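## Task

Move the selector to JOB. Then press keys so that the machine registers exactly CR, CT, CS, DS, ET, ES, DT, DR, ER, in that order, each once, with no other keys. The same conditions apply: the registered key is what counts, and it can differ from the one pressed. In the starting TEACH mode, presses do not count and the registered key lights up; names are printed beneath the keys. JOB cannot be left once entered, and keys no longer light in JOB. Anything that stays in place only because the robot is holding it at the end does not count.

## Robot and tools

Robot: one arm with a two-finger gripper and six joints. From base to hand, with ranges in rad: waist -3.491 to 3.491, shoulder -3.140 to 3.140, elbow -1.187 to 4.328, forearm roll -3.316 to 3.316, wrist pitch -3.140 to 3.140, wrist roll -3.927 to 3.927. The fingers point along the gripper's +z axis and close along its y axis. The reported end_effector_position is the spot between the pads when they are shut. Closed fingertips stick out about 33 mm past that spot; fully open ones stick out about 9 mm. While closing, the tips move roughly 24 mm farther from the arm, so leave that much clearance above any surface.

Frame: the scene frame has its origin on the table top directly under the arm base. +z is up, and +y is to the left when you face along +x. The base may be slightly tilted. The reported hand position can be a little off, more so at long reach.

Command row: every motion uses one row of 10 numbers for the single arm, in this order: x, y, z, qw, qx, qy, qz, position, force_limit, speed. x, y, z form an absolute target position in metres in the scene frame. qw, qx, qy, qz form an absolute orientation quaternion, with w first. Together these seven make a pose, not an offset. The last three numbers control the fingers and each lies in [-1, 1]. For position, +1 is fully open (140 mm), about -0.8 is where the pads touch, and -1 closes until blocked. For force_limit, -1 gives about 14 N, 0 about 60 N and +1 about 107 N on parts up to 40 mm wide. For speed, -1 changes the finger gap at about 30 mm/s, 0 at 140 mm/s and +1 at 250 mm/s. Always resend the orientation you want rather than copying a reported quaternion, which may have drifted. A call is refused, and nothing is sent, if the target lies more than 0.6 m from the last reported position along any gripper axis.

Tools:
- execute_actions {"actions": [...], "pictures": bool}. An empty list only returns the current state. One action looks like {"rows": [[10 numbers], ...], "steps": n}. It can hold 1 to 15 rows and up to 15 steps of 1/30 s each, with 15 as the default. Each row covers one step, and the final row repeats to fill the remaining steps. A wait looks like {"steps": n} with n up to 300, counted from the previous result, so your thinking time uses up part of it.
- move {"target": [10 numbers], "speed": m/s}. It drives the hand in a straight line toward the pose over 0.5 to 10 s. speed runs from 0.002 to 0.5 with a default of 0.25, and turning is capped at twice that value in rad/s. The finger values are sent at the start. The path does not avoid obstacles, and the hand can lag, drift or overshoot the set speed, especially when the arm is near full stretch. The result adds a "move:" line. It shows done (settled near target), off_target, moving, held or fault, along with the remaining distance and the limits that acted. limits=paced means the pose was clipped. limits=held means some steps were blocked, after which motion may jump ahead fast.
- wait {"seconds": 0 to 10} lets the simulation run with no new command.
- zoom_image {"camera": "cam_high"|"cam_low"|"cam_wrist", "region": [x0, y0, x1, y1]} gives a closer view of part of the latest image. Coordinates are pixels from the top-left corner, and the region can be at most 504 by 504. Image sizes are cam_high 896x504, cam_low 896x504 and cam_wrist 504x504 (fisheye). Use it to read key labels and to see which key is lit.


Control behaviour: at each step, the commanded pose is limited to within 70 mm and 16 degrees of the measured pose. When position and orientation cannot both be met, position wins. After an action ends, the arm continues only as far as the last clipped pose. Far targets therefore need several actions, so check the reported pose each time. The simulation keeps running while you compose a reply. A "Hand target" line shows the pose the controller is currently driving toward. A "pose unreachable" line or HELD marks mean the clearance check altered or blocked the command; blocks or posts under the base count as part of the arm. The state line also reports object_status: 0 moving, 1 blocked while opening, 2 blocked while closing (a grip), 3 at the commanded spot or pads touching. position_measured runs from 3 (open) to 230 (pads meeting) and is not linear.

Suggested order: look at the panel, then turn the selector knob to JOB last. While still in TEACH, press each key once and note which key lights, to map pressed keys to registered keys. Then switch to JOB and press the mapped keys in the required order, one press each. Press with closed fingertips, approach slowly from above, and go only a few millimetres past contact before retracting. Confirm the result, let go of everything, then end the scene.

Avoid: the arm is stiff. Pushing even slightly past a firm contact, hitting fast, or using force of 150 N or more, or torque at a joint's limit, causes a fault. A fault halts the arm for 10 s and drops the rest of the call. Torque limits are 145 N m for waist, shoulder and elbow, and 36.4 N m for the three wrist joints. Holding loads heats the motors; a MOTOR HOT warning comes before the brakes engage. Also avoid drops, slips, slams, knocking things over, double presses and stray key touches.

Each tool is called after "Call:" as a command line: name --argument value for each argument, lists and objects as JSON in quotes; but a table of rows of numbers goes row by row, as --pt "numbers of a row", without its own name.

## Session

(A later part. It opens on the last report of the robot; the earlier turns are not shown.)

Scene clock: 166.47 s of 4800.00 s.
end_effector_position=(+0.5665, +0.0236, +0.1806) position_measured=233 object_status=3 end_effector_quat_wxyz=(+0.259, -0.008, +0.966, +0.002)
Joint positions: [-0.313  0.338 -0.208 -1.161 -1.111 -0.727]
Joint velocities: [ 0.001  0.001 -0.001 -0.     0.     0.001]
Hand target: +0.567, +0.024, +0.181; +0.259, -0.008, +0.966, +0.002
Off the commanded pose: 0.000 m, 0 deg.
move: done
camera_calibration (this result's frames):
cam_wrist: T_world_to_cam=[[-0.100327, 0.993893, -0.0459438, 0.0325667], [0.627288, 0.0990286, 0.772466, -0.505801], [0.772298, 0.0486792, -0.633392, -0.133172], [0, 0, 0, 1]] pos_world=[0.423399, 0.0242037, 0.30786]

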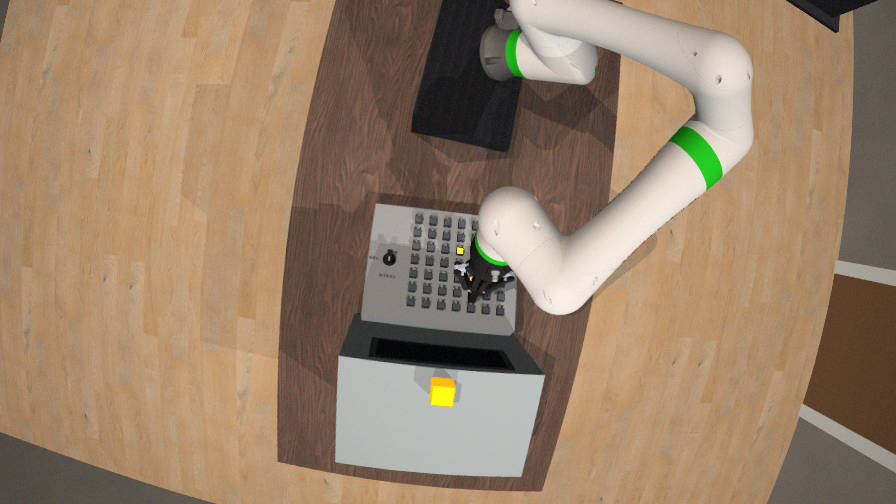

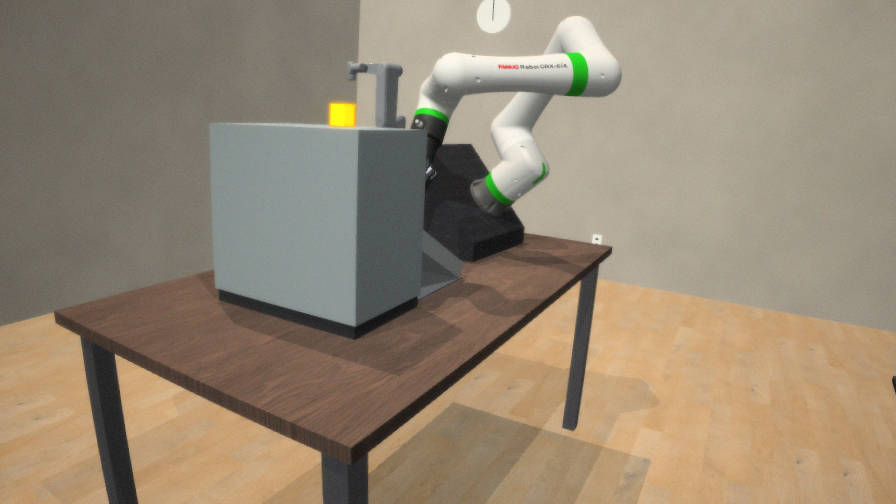

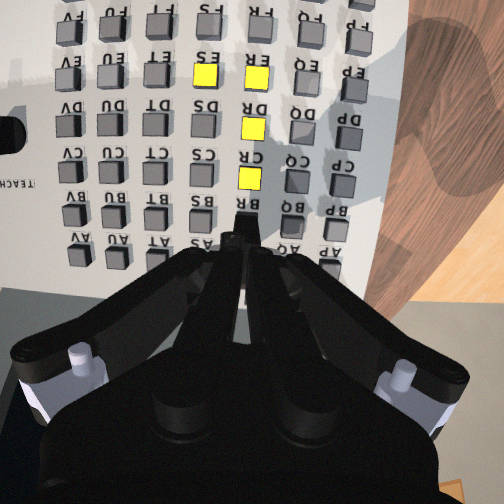

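Call:
execute_actions --actions '[{"rows":[[0.5605,0.0236,0.191,0.2588,-0.0084,0.9659,0.0023,-1,0,0.5]],"steps":11}]' --pictures false

Call:
execute_actions --actions '[{"rows":[[0.5606,0.016,0.191,0.2588,-0.0084,0.9659,0.0023,-1,0,0.5],[0.5608,0.007,0.191,0.2588,-0.0084,0.9659,0.0023,-1,0,0.5],[0.561,-0.002,0.191,0.2588,-0.0084,0.9659,0.0023,-1,0,0.5],[0.5611,-0.0102,0.191,0.2588,-0.0084,0.9659,0.0023,-1,0,0.5]],"steps":14}]' --pictures false

Call:
move --target '[0.5671,-0.0102,0.1807,0.2588,-0.0084,0.9659,0.0023,-1,0,0.5]' --speed 0.015

Call:
zoom_image --camera "cam_wrist" --region '[120, 120, 370, 300]'

Scene clock: 181.43 s of 4800.00 s.
end_effector_position=(+0.5605, +0.0236, +0.1909) position_measured=233 object_status=3 end_effector_quat_wxyz=(+0.259, -0.008, +0.966, +0.002)
Joint positions: [-0.332  0.323 -0.21  -1.148 -1.131 -0.733]
Joint velocities: [-0.001  0.     0.001  0.    -0.001 -0.002]
Hand target: +0.560, +0.024, +0.191; +0.259, -0.008, +0.966, +0.002
Off the commanded pose: 0.000 m, 0 deg.
Steps of this call (steps 1 to 90: nothing new was sent; then 11.60 s passed at rest; steps 91 to 101: all 11 steps of this action). Readings (end_effector_position | what the end effector reports):
91: (+0.5665, +0.0236, +0.1806) | position_measured=233 object_status=3
92: (+0.5657, +0.0239, +0.1824) | position_measured=233 object_status=3
94: (+0.5623, +0.0236, +0.1884) | position_measured=233 object_status=3
98: (+0.5607, +0.0236, +0.1907) | position_measured=233 object_status=3
101: the state above

Scene clock: 181.90 s of 4800.00 s.
end_effector_position=(+0.5610, -0.0101, +0.1910) position_measured=233 object_status=3 end_effector_quat_wxyz=(+0.259, -0.008, +0.966, +0.002)
Joint positions: [-0.375  0.4   -0.18  -1.152 -1.145 -0.67 ]
Joint velocities: [-0.003  0.004  0.005 -0.001 -0.001  0.003]
Hand target: +0.561, -0.010, +0.191; +0.259, -0.008, +0.966, +0.002
Off the commanded pose: 0.000 m, 0 deg.
Steps of this call (steps 1 to 14: all 14 steps of this action). Readings (end_effector_position | what the end effector reports):
1: (+0.5605, +0.0235, +0.1910) | position_measured=233 object_status=3
2: (+0.5604, +0.0219, +0.1912) | position_measured=233 object_status=3
4: (+0.5601, +0.0125, +0.1911) | position_measured=233 object_status=3
8: (+0.5604, -0.0071, +0.1909) | position_measured=233 object_status=3
14: the state above

Scene clock: 183.17 s of 4800.00 s.
end_effector_position=(+0.5671, -0.0102, +0.1807) position_measured=233 object_status=3 end_effector_quat_wxyz=(+0.259, -0.008, +0.966, +0.002)
Joint positions: [-0.357  0.414 -0.178 -1.165 -1.127 -0.664]
Joint velocities: [ 0.    -0.001  0.002 -0.     0.001  0.   ]
Hand target: +0.567, -0.010, +0.181; +0.259, -0.008, +0.966, +0.002
Off the commanded pose: 0.000 m, 0 deg.
move: done
camera_calibration (this result's frames):
cam_wrist: T_world_to_cam=[[-0.100344, 0.993894, -0.0458937, 0.0662297], [0.6273, 0.0990014, 0.772459, -0.502929], [0.772286, 0.0487225, -0.633404, -0.131907], [0, 0, 0, 1]] pos_world=[0.424003, -0.00960781, 0.307981]

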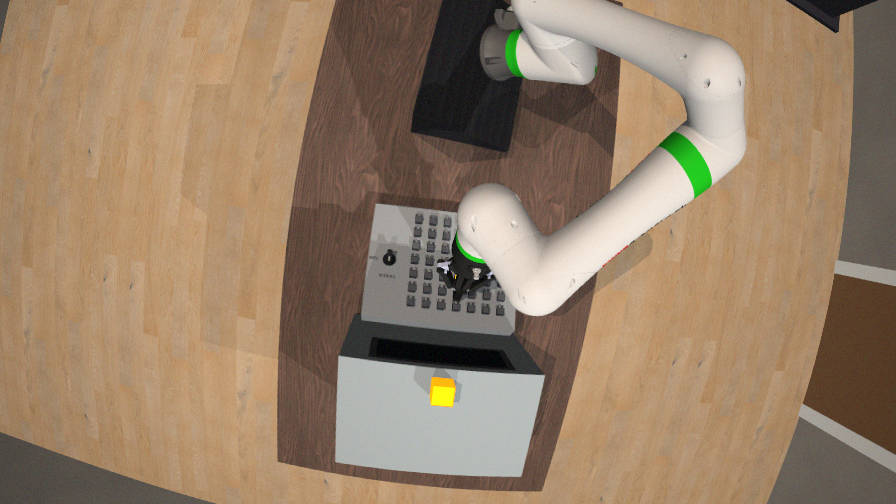

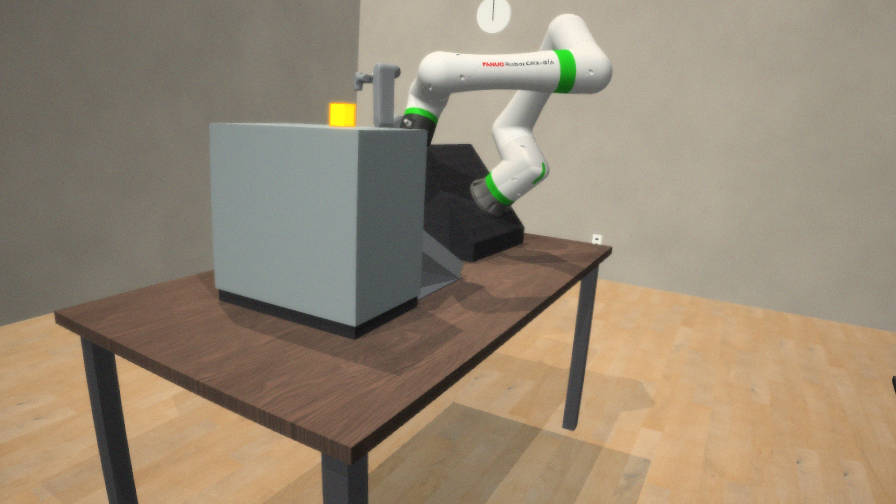

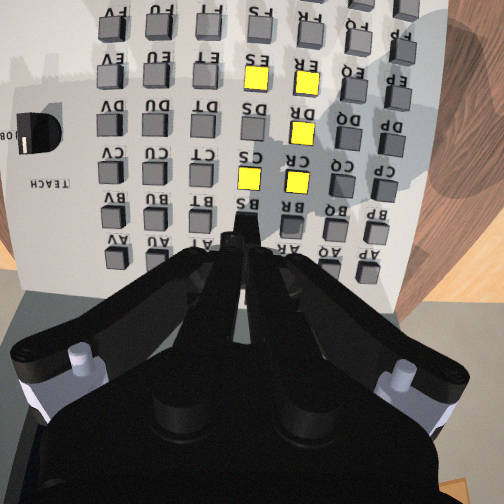

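Region (120, 120, 370, 300) of cam_wrist's 504x504 image, scaled by 2.016, with more detail than that image has; it fills the top 363 rows of this view, and the rest is white.

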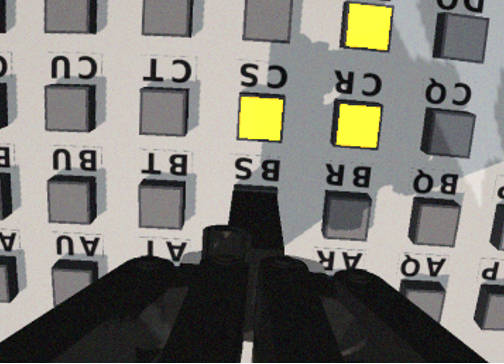

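Call:
execute_actions --actions '[{"rows":[[0.5611,-0.0102,0.1911,0.2588,-0.0084,0.9659,0.0023,-1,0,0.5]],"steps":11}]' --pictures false

Call:
execute_actions --actions '[{"rows":[[0.5613,-0.018,0.1911,0.2588,-0.0084,0.9659,0.0023,-1,0,0.5],[0.5615,-0.027,0.1911,0.2588,-0.0084,0.9659,0.0023,-1,0,0.5],[0.5617,-0.036,0.1911,0.2588,-0.0084,0.9659,0.0023,-1,0,0.5],[0.5618,-0.044,0.1911,0.2588,-0.0084,0.9659,0.0023,-1,0,0.5]],"steps":14}]' --pictures false

Call:
move --target '[0.5678,-0.044,0.1807,0.2588,-0.0084,0.9659,0.0023,-1,0,0.5]' --speed 0.015

Call:
zoom_image --camera "cam_wrist" --region '[120, 120, 370, 300]'

Scene clock: 192.40 s of 4800.00 s.
end_effector_position=(+0.5611, -0.0102, +0.1910) position_measured=233 object_status=3 end_effector_quat_wxyz=(+0.259, -0.008, +0.966, +0.002)
Joint positions: [-0.375  0.4   -0.18  -1.152 -1.145 -0.669]
Joint velocities: [-0.002 -0.002 -0.001  0.001 -0.001 -0.   ]
Hand target: +0.561, -0.010, +0.191; +0.259, -0.008, +0.966, +0.002
Off the commanded pose: 0.000 m, 0 deg.
Steps of this call (steps 1 to 90: nothing new was sent; then 5.87 s passed at rest; steps 91 to 101: all 11 steps of this action). Readings (end_effector_position | what the end effector reports):
91: (+0.5671, -0.0102, +0.1808) | position_measured=233 object_status=3
92: (+0.5662, -0.0099, +0.1826) | position_measured=233 object_status=3
94: (+0.5629, -0.0102, +0.1886) | position_measured=233 object_status=3
98: (+0.5613, -0.0102, +0.1908) | position_measured=233 object_status=3
101: the state above

Scene clock: 192.87 s of 4800.00 s.
end_effector_position=(+0.5616, -0.0440, +0.1911) position_measured=233 object_status=3 end_effector_quat_wxyz=(+0.259, -0.008, +0.966, +0.002)
Joint positions: [-0.414  0.477 -0.144 -1.152 -1.158 -0.614]
Joint velocities: [-0.001  0.002  0.002  0.    -0.001  0.001]
Hand target: +0.562, -0.044, +0.191; +0.259, -0.008, +0.966, +0.002
Off the commanded pose: 0.000 m, 0 deg.
Steps of this call (steps 1 to 14: all 14 steps of this action). Readings (end_effector_position | what the end effector reports):
1: (+0.5611, -0.0103, +0.1911) | position_measured=233 object_status=3
2: (+0.5612, -0.0118, +0.1913) | position_measured=233 object_status=3
4: (+0.5611, -0.0210, +0.1912) | position_measured=233 object_status=3
8: (+0.5611, -0.0408, +0.1910) | position_measured=233 object_status=3
14: the state above

Scene clock: 194.13 s of 4800.00 s.
end_effector_position=(+0.5678, -0.0440, +0.1807) position_measured=233 object_status=3 end_effector_quat_wxyz=(+0.259, -0.008, +0.966, +0.002)
Joint positions: [-0.397  0.492 -0.142 -1.165 -1.14  -0.608]
Joint velocities: [ 0.001  0.002 -0.001  0.     0.001  0.002]
Hand target: +0.568, -0.044, +0.181; +0.259, -0.008, +0.966, +0.002
Off the commanded pose: 0.000 m, 0 deg.
move: done
camera_calibration (this result's frames):
cam_wrist: T_world_to_cam=[[-0.100333, 0.993895, -0.0458878, 0.099887], [0.627294, 0.0989892, 0.772466, -0.500018], [0.772293, 0.0487186, -0.633396, -0.130815], [0, 0, 0, 1]] pos_world=[0.424707, -0.0434077, 0.307973]

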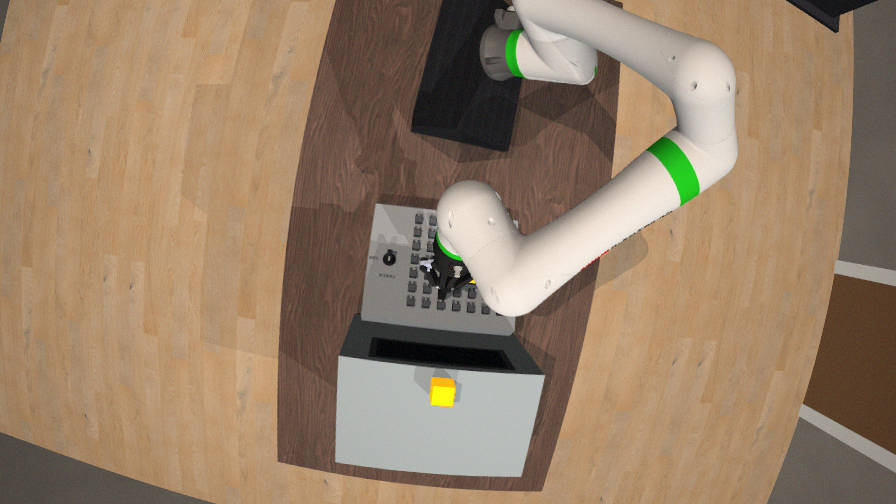

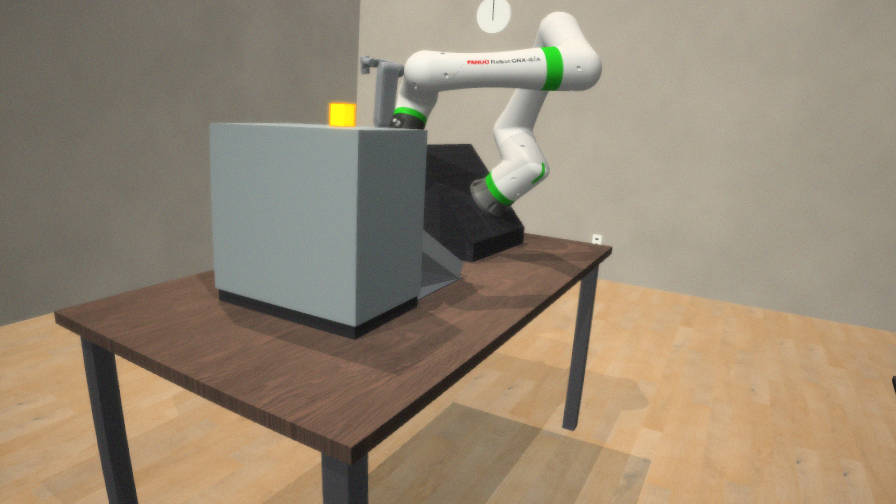

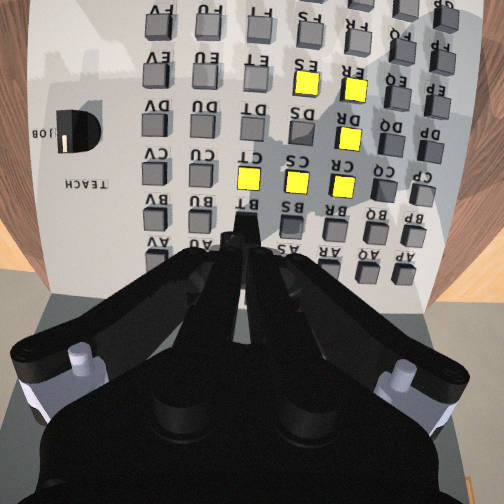

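Region (120, 120, 370, 300) of cam_wrist's 504x504 image, scaled by 2.016, with more detail than that image has; it fills the top 363 rows of this view, and the rest is white.

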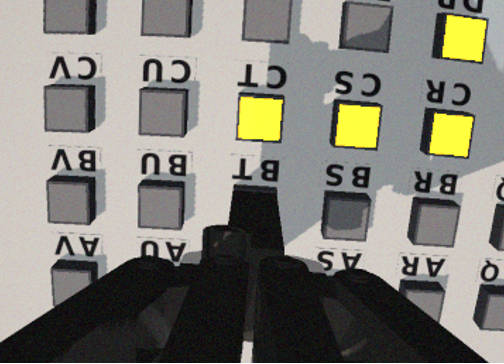

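Call:
execute_actions --actions '[{"rows":[[0.5618,-0.044,0.1911,0.2588,-0.0084,0.9659,0.0023,-1,0,0.5]],"steps":11}]' --pictures false

Call:
execute_actions --actions '[{"rows":[[0.555,-0.0442,0.188,0.2588,-0.0084,0.9659,0.0023,-1,0,0.5],[0.547,-0.0444,0.184,0.2588,-0.0084,0.9659,0.0023,-1,0,0.5],[0.539,-0.0446,0.179,0.2588,-0.0084,0.9659,0.0023,-1,0,0.5],[0.5318,-0.0447,0.1751,0.2588,-0.0084,0.9659,0.0023,-1,0,0.5]],"steps":14}]' --pictures false

Call:
move --target '[0.5378,-0.0447,0.1647,0.2588,-0.0084,0.9659,0.0023,-1,0,0.5]' --speed 0.015

Call:
zoom_image --camera "cam_wrist" --region '[120, 120, 370, 300]'

Scene clock: 207.43 s of 4800.00 s.
end_effector_position=(+0.5618, -0.0440, +0.1910) position_measured=233 object_status=3 end_effector_quat_wxyz=(+0.259, -0.008, +0.966, +0.002)
Joint positions: [-0.414  0.478 -0.144 -1.153 -1.158 -0.613]
Joint velocities: [-0.001 -0.    -0.    -0.001 -0.001 -0.001]
Hand target: +0.562, -0.044, +0.191; +0.259, -0.008, +0.966, +0.002
Off the commanded pose: 0.000 m, 0 deg.
Steps of this call (steps 1 to 90: nothing new was sent; then 9.93 s passed at rest; steps 91 to 101: all 11 steps of this action). Readings (end_effector_position | what the end effector reports):
91: (+0.5678, -0.0440, +0.1808) | position_measured=233 object_status=3
92: (+0.5669, -0.0438, +0.1826) | position_measured=233 object_status=3
94: (+0.5635, -0.0440, +0.1887) | position_measured=233 object_status=3
98: (+0.5620, -0.0440, +0.1908) | position_measured=233 object_status=3
101: the state above

Scene clock: 207.90 s of 4800.00 s.
end_effector_position=(+0.5318, -0.0447, +0.1750) position_measured=233 object_status=3 end_effector_quat_wxyz=(+0.259, -0.008, +0.966, +0.002)
Joint positions: [-0.431  0.454 -0.227 -1.169 -1.147 -0.548]
Joint velocities: [-0.001 -0.001 -0.002 -0.001  0.     0.003]
Hand target: +0.532, -0.045, +0.175; +0.259, -0.008, +0.966, +0.002
Off the commanded pose: 0.000 m, 0 deg.
Steps of this call (steps 1 to 14: all 14 steps of this action). Readings (end_effector_position | what the end effector reports):
1: (+0.5616, -0.0440, +0.1910) | position_measured=233 object_status=3
2: (+0.5597, -0.0441, +0.1902) | position_measured=233 object_status=3
4: (+0.5516, -0.0444, +0.1859) | position_measured=233 object_status=3
8: (+0.5343, -0.0446, +0.1761) | position_measured=233 object_status=3
14: the state above

Scene clock: 209.17 s of 4800.00 s.
end_effector_position=(+0.5378, -0.0447, +0.1647) position_measured=233 object_status=3 end_effector_quat_wxyz=(+0.259, -0.008, +0.966, +0.002)
Joint positions: [-0.412  0.469 -0.225 -1.184 -1.129 -0.541]
Joint velocities: [ 0.     0.    -0.001 -0.     0.001  0.002]
Hand target: +0.538, -0.045, +0.165; +0.259, -0.008, +0.966, +0.002
Off the commanded pose: 0.000 m, 0 deg.
move: done
camera_calibration (this result's frames):
cam_wrist: T_world_to_cam=[[-0.100335, 0.993895, -0.0458865, 0.0968392], [0.627295, 0.0989896, 0.772465, -0.468769], [0.772291, 0.0487209, -0.633397, -0.117745], [0, 0, 0, 1]] pos_world=[0.394706, -0.0441081, 0.291972]

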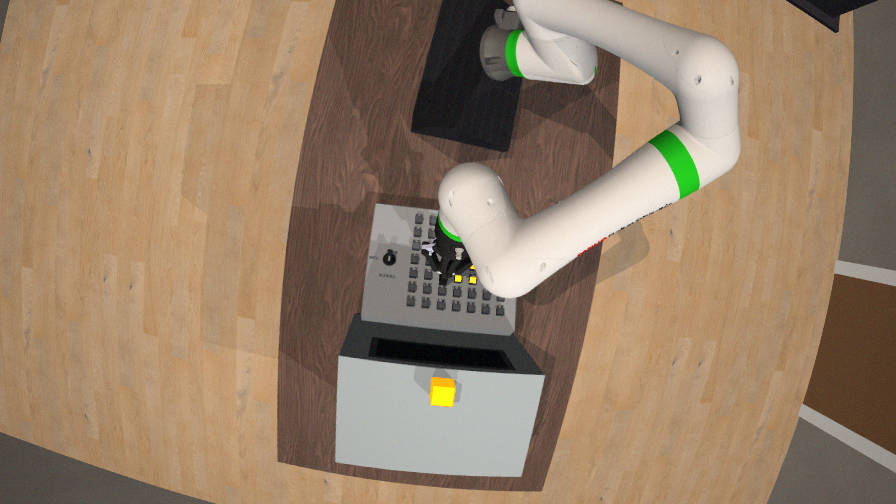

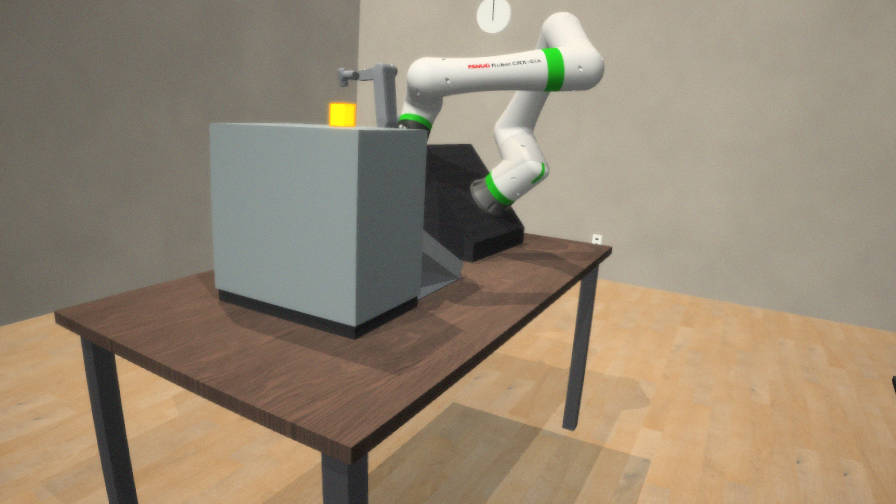

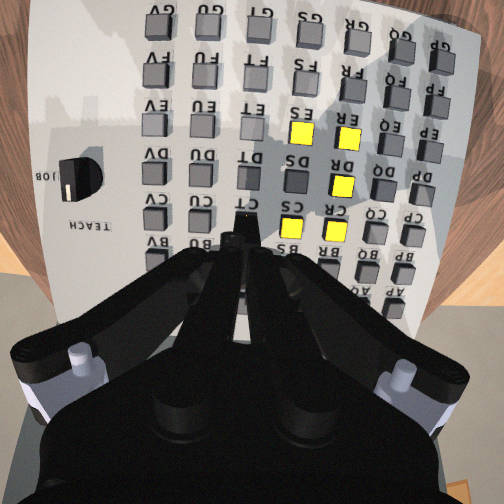

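Region (120, 120, 370, 300) of cam_wrist's 504x504 image, scaled by 2.016, with more detail than that image has; it fills the top 363 rows of this view, and the rest is white.

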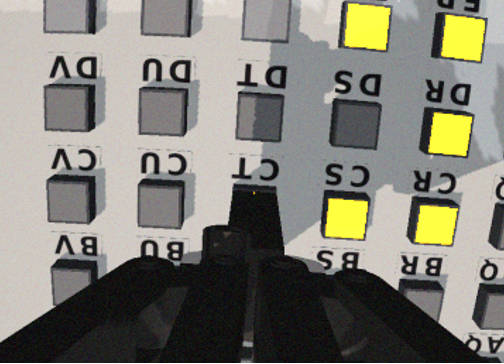

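Not yet; slightly deeper.

Call:
move --target '[0.5382,-0.0447,0.164,0.2588,-0.0084,0.9659,0.0023,-1,0,0.5]' --speed 0.01

Scene clock: 215.17 s of 4800.00 s.
end_effector_position=(+0.5382, -0.0447, +0.1640) position_measured=233 object_status=3 end_effector_quat_wxyz=(+0.259, -0.008, +0.966, +0.002)
Joint positions: [-0.411  0.47  -0.225 -1.185 -1.127 -0.541]
Joint velocities: [ 0.    -0.    -0.001 -0.002 -0.     0.001]
Hand target: +0.538, -0.045, +0.164; +0.259, -0.008, +0.966, +0.002
Off the commanded pose: 0.000 m, 0 deg.
After step 90, 2.30 s passed at rest.
move: done
camera_calibration (this result's frames):
cam_wrist: T_world_to_cam=[[-0.100333, 0.993892, -0.0459464, 0.0968523], [0.62728, 0.0990341, 0.772472, -0.468466], [0.772304, 0.0486832, -0.633385, -0.118514], [0, 0, 0, 1]] pos_world=[0.395105, -0.044097, 0.291262]

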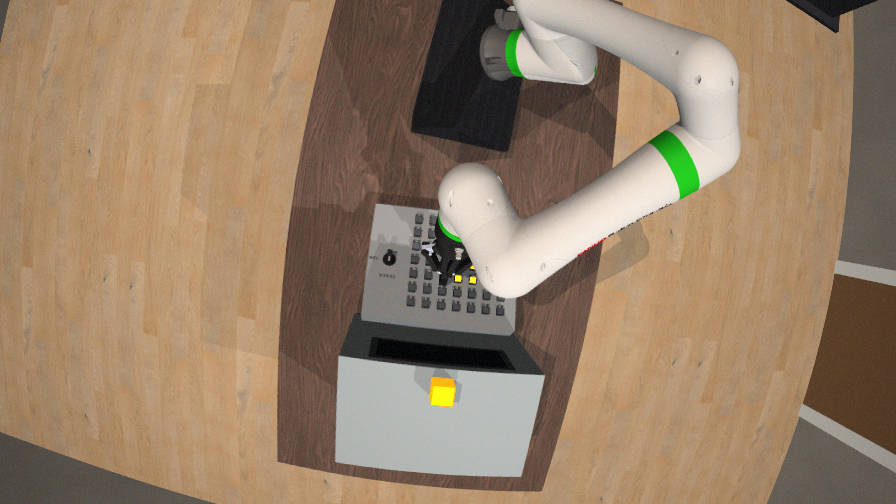

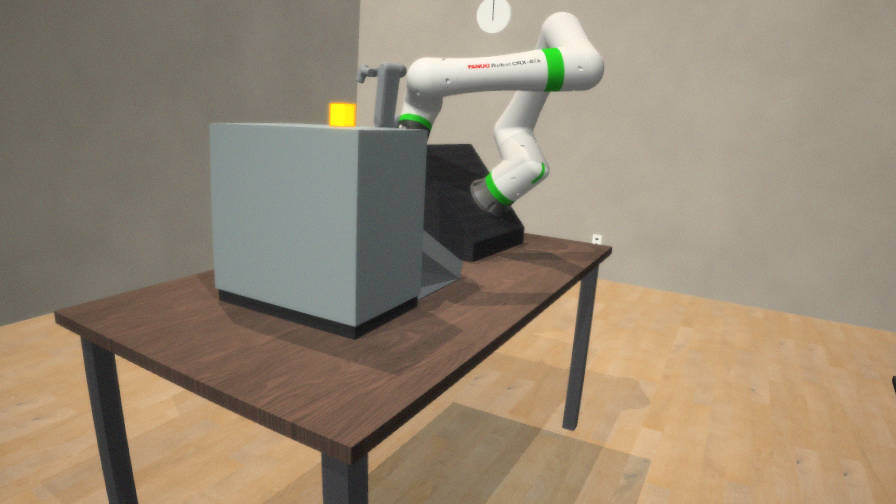

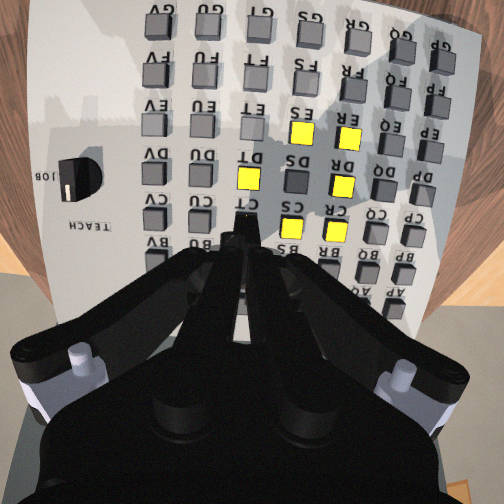

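Call:
execute_actions --actions '[{"rows":[[0.532,-0.0447,0.1747,0.2588,-0.0084,0.9659,0.0023,-1,0,0.5]],"steps":11}]' --pictures false

Call:
execute_actions --actions '[{"rows":[[0.526,-0.0448,0.172,0.2588,-0.0084,0.9659,0.0023,-1,0,0.5],[0.518,-0.045,0.168,0.2588,-0.0084,0.9659,0.0023,-1,0,0.5],[0.51,-0.0452,0.163,0.2588,-0.0084,0.9659,0.0023,-1,0,0.5],[0.5028,-0.0453,0.1582,0.2588,-0.0084,0.9659,0.0023,-1,0,0.5]],"steps":14}]' --pictures false

Call:
move --target '[0.5088,-0.0453,0.1478,0.2588,-0.0084,0.9659,0.0023,-1,0,0.5]' --speed 0.015

Call:
zoom_image --camera "cam_wrist" --region '[120, 120, 370, 300]'

Scene clock: 225.30 s of 4800.00 s.
end_effector_position=(+0.5320, -0.0447, +0.1746) position_measured=233 object_status=3 end_effector_quat_wxyz=(+0.259, -0.008, +0.966, +0.002)
Joint positions: [-0.43   0.454 -0.227 -1.17  -1.146 -0.548]
Joint velocities: [-0.001 -0.002 -0.002  0.002 -0.001 -0.002]
Hand target: +0.532, -0.045, +0.175; +0.259, -0.008, +0.966, +0.002
Off the commanded pose: 0.000 m, 0 deg.
Steps of this call (steps 1 to 90: nothing new was sent; then 6.77 s passed at rest; steps 91 to 101: all 11 steps of this action). Readings (end_effector_position | what the end effector reports):
91: (+0.5382, -0.0447, +0.1640) | position_measured=233 object_status=3
92: (+0.5373, -0.0445, +0.1658) | position_measured=233 object_status=3
94: (+0.5337, -0.0448, +0.1719) | position_measured=233 object_status=3
98: (+0.5321, -0.0447, +0.1744) | position_measured=233 object_status=3
101: the state above

Scene clock: 225.77 s of 4800.00 s.
end_effector_position=(+0.5028, -0.0453, +0.1581) position_measured=233 object_status=3 end_effector_quat_wxyz=(+0.259, -0.008, +0.966, +0.002)
Joint positions: [-0.447  0.437 -0.306 -1.187 -1.134 -0.48 ]
Joint velocities: [-0.    -0.001 -0.001 -0.001  0.     0.003]
Hand target: +0.503, -0.045, +0.158; +0.259, -0.008, +0.966, +0.002
Off the commanded pose: 0.000 m, 0 deg.
Steps of this call (steps 1 to 14: all 14 steps of this action). Readings (end_effector_position | what the end effector reports):
1: (+0.5318, -0.0447, +0.1746) | position_measured=233 object_status=3
2: (+0.5299, -0.0448, +0.1738) | position_measured=233 object_status=3
4: (+0.5221, -0.0450, +0.1696) | position_measured=233 object_status=3
8: (+0.5051, -0.0452, +0.1593) | position_measured=233 object_status=3
14: the state above

Scene clock: 227.03 s of 4800.00 s.
end_effector_position=(+0.5088, -0.0453, +0.1479) position_measured=233 object_status=3 end_effector_quat_wxyz=(+0.259, -0.008, +0.966, +0.002)
Joint positions: [-0.428  0.452 -0.304 -1.204 -1.116 -0.472]
Joint velocities: [ 0.     0.    -0.    -0.001  0.001  0.   ]
Hand target: +0.509, -0.045, +0.148; +0.259, -0.008, +0.966, +0.002
Off the commanded pose: 0.000 m, 0 deg.
move: done
camera_calibration (this result's frames):
cam_wrist: T_world_to_cam=[[-0.100388, 0.993888, -0.0459181, 0.0937793], [0.627309, 0.0990492, 0.772446, -0.437479], [0.772273, 0.0487398, -0.633419, -0.105979], [0, 0, 0, 1]] pos_world=[0.365694, -0.0447088, 0.275106]

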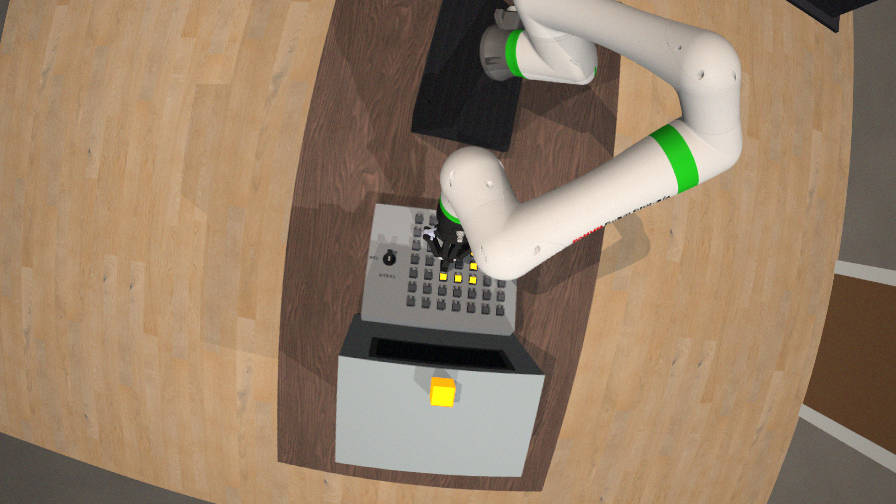

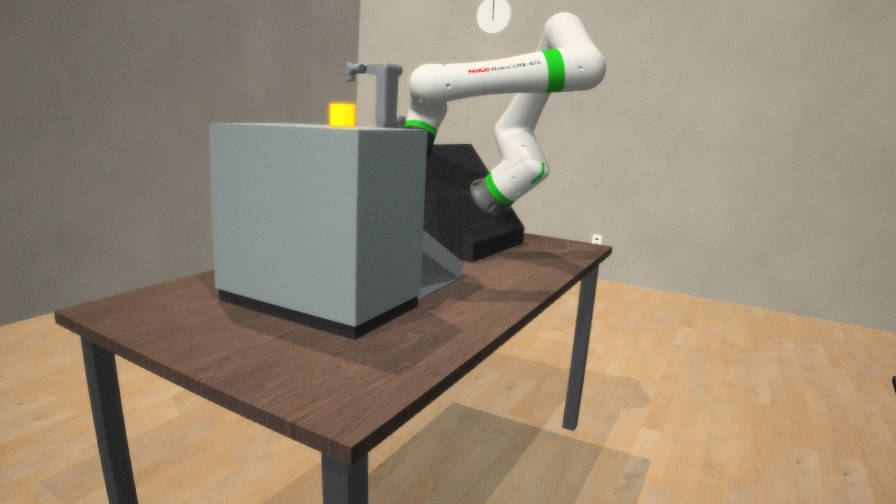

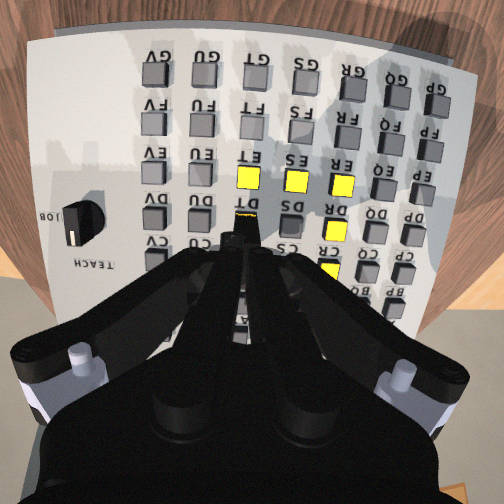

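Region (120, 120, 370, 300) of cam_wrist's 504x504 image, scaled by 2.016, with more detail than that image has; it fills the top 363 rows of this view, and the rest is white.

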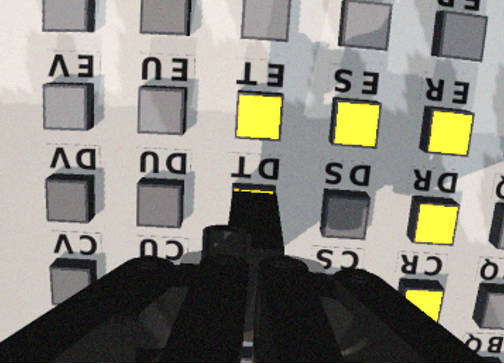

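DT→ET ✓. Now CS.

Call:
execute_actions --actions '[{"rows":[[0.5028,-0.0453,0.1582,0.2588,-0.0084,0.9659,0.0023,-1,0,0.5]],"steps":11}]' --pictures false

Call:
execute_actions --actions '[{"rows":[[0.507,-0.039,0.163,0.2588,-0.0084,0.9659,0.0023,-1,0,0.5],[0.513,-0.031,0.168,0.2588,-0.0084,0.9659,0.0023,-1,0,0.5],[0.52,-0.023,0.172,0.2588,-0.0084,0.9659,0.0023,-1,0,0.5],[0.526,-0.016,0.174,0.2588,-0.0084,0.9659,0.0023,-1,0,0.5],[0.5314,-0.0109,0.1745,0.2588,-0.0084,0.9659,0.0023,-1,0,0.5]],"steps":15}]' --pictures false

Call:
move --target '[0.5374,-0.0109,0.1641,0.2588,-0.0084,0.9659,0.0023,-1,0,0.5]' --speed 0.015

Call:
zoom_image --camera "cam_wrist" --region '[120, 120, 370, 300]'

Scene clock: 235.23 s of 4800.00 s.
end_effector_position=(+0.5028, -0.0453, +0.1581) position_measured=233 object_status=3 end_effector_quat_wxyz=(+0.259, -0.008, +0.966, +0.002)
Joint positions: [-0.447  0.437 -0.306 -1.187 -1.134 -0.48 ]
Joint velocities: [ 0.    -0.003 -0.001  0.001 -0.002  0.001]
Hand target: +0.503, -0.045, +0.158; +0.259, -0.008, +0.966, +0.002
Off the commanded pose: 0.000 m, 0 deg.
Steps of this call (steps 1 to 90: nothing new was sent; then 4.83 s passed at rest; steps 91 to 101: all 11 steps of this action). Readings (end_effector_position | what the end effector reports):
91: (+0.5088, -0.0453, +0.1479) | position_measured=233 object_status=3
92: (+0.5080, -0.0451, +0.1496) | position_measured=233 object_status=3
94: (+0.5046, -0.0454, +0.1556) | position_measured=233 object_status=3
98: (+0.5030, -0.0453, +0.1579) | position_measured=233 object_status=3
101: the state above

Scene clock: 235.73 s of 4800.00 s.
end_effector_position=(+0.5314, -0.0109, +0.1746) position_measured=233 object_status=3 end_effector_quat_wxyz=(+0.259, -0.008, +0.966, +0.002)
Joint positions: [-0.389  0.372 -0.265 -1.171 -1.133 -0.607]
Joint velocities: [ 0.003 -0.002  0.003  0.003  0.002 -0.005]
Hand target: +0.532, -0.011, +0.175; +0.259, -0.008, +0.966, +0.002
Off the commanded pose: 0.000 m, 0 deg.
Steps of this call (steps 1 to 15: all 15 steps of this action). Readings (end_effector_position | what the end effector reports):
1: (+0.5028, -0.0452, +0.1583) | position_measured=233 object_status=3
2: (+0.5036, -0.0439, +0.1594) | position_measured=233 object_status=3
4: (+0.5097, -0.0357, +0.1645) | position_measured=233 object_status=3
8: (+0.5268, -0.0148, +0.1730) | position_measured=233 object_status=3
15: the state above

Scene clock: 237.00 s of 4800.00 s.
end_effector_position=(+0.5374, -0.0109, +0.1642) position_measured=233 object_status=3 end_effector_quat_wxyz=(+0.259, -0.008, +0.966, +0.002)
Joint positions: [-0.369  0.387 -0.263 -1.185 -1.114 -0.6  ]
Joint velocities: [ 0.002  0.001  0.002 -0.     0.001  0.002]
Hand target: +0.537, -0.011, +0.164; +0.259, -0.008, +0.966, +0.002
Off the commanded pose: 0.000 m, 0 deg.
move: done
camera_calibration (this result's frames):
cam_wrist: T_world_to_cam=[[-0.100391, 0.993888, -0.045924, 0.0632089], [0.627287, 0.0990542, 0.772463, -0.471424], [0.772291, 0.048741, -0.633397, -0.119436], [0, 0, 0, 1]] pos_world=[0.394303, -0.0103046, 0.29141]

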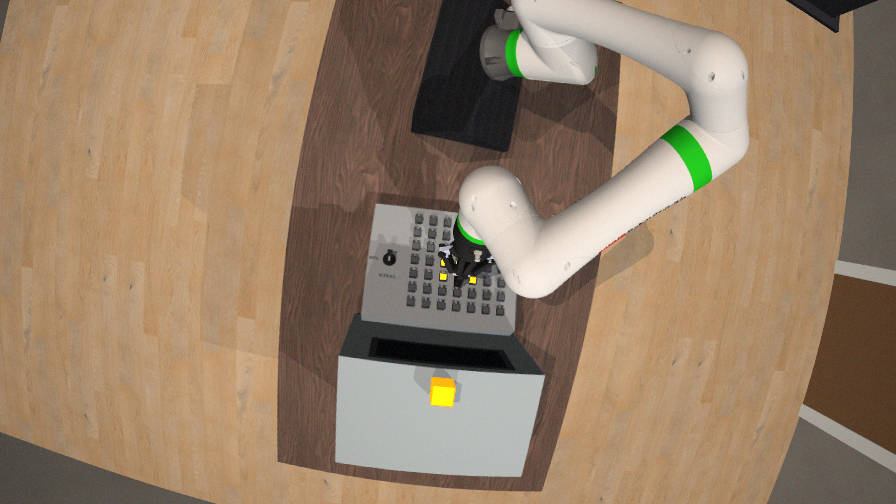

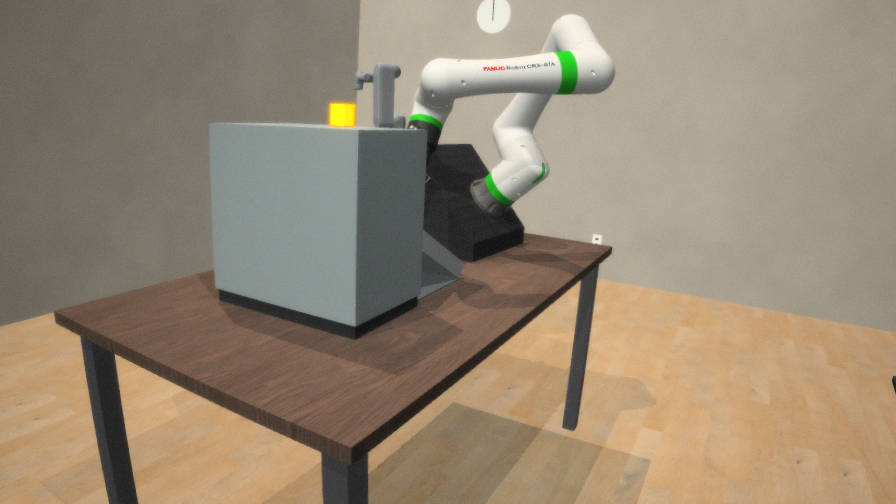

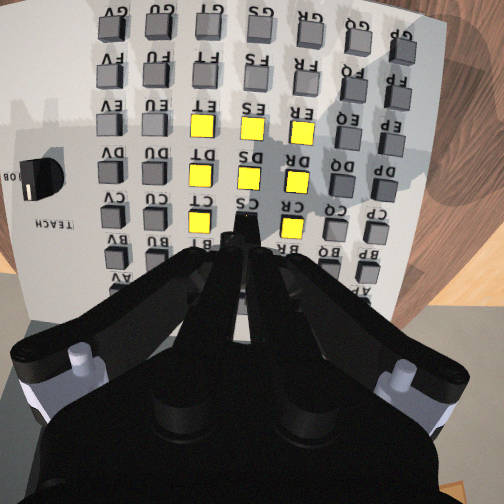

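Region (120, 120, 370, 300) of cam_wrist's 504x504 image, scaled by 2.016, with more detail than that image has; it fills the top 363 rows of this view, and the rest is white.

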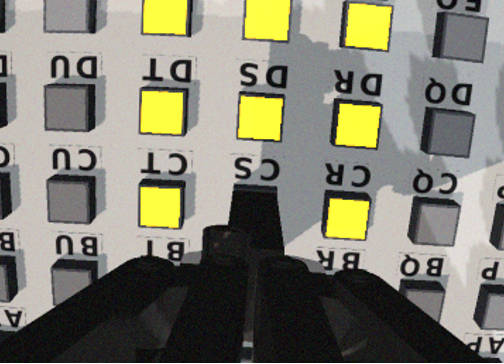

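Call:
execute_actions --actions '[{"rows":[[0.5314,-0.0109,0.1745,0.2588,-0.0084,0.9659,0.0023,-1,0,0.5]],"steps":11}]' --pictures false

Call:
move --target '[0.493,-0.1725,0.179,0.2588,-0.0084,0.9659,0.0023,-0.3,0,0.5]' --speed 0.25

Call:
zoom_image --camera "cam_wrist" --region '[120, 120, 370, 300]'

Scene clock: 256.97 s of 4800.00 s.
end_effector_position=(+0.5314, -0.0109, +0.1744) position_measured=233 object_status=3 end_effector_quat_wxyz=(+0.259, -0.008, +0.966, +0.002)
Joint positions: [-0.388  0.372 -0.265 -1.171 -1.133 -0.607]
Joint velocities: [-0.    -0.002  0.001  0.002 -0.002 -0.001]
Hand target: +0.531, -0.011, +0.174; +0.259, -0.008, +0.966, +0.002
Off the commanded pose: 0.000 m, 0 deg.
Steps of this call (steps 1 to 90: nothing new was sent; then 16.60 s passed at rest; steps 91 to 101: all 11 steps of this action). Readings (end_effector_position | what the end effector reports):
91: (+0.5374, -0.0109, +0.1642) | position_measured=233 object_status=3
92: (+0.5366, -0.0107, +0.1659) | position_measured=233 object_status=3
94: (+0.5331, -0.0109, +0.1718) | position_measured=233 object_status=3
98: (+0.5315, -0.0109, +0.1742) | position_measured=233 object_status=3
101: the state above

Scene clock: 258.33 s of 4800.00 s.
end_effector_position=(+0.4927, -0.1725, +0.1790) position_measured=167 object_status=3 end_effector_quat_wxyz=(+0.258, -0.008, +0.966, +0.002)
Joint positions: [-0.616  0.726 -0.11  -1.122 -1.206 -0.336]
Joint velocities: [-0.     0.002 -0.     0.001 -0.001  0.003]
Hand target: +0.493, -0.173, +0.179; +0.258, -0.008, +0.966, +0.002
Off the commanded pose: 0.000 m, 0 deg.
move: done
camera_calibration (this result's frames):
cam_wrist: T_world_to_cam=[[-0.100117, 0.993907, -0.0461124, 0.219959], [0.628153, 0.0990802, 0.771755, -0.439092], [0.771622, 0.0483002, -0.634245, -0.0672613], [0, 0, 0, 1]] pos_world=[0.349739, -0.171865, 0.306354]

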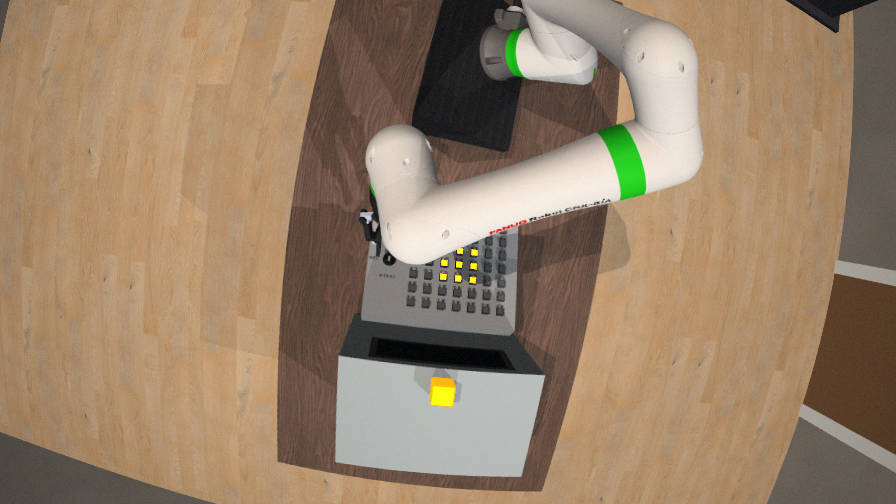

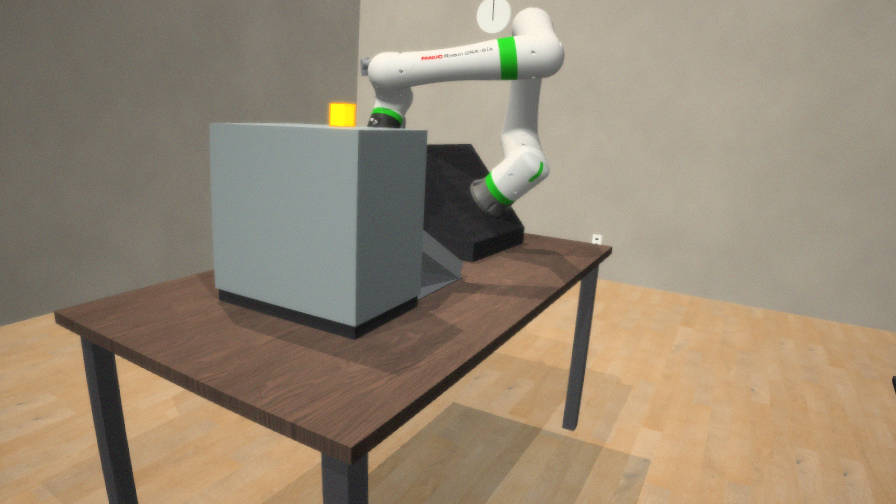

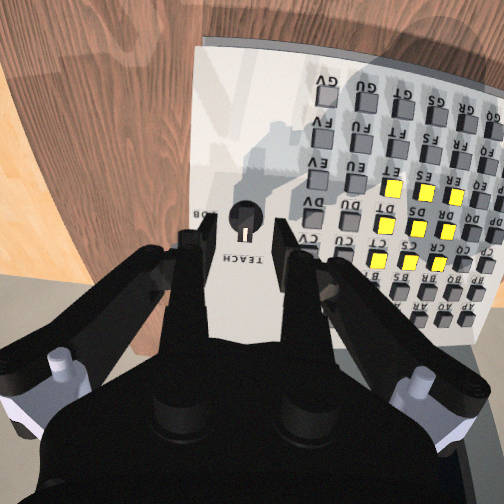

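Region (120, 120, 370, 300) of cam_wrist's 504x504 image, scaled by 2.016, with more detail than that image has; it fills the top 363 rows of this view, and the rest is white.

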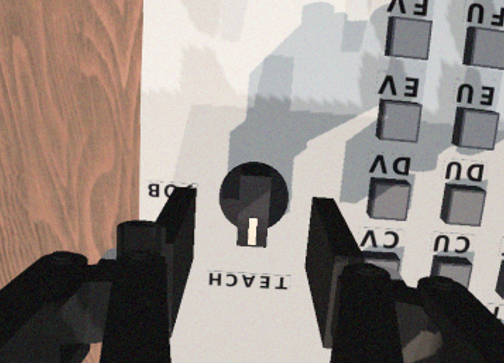

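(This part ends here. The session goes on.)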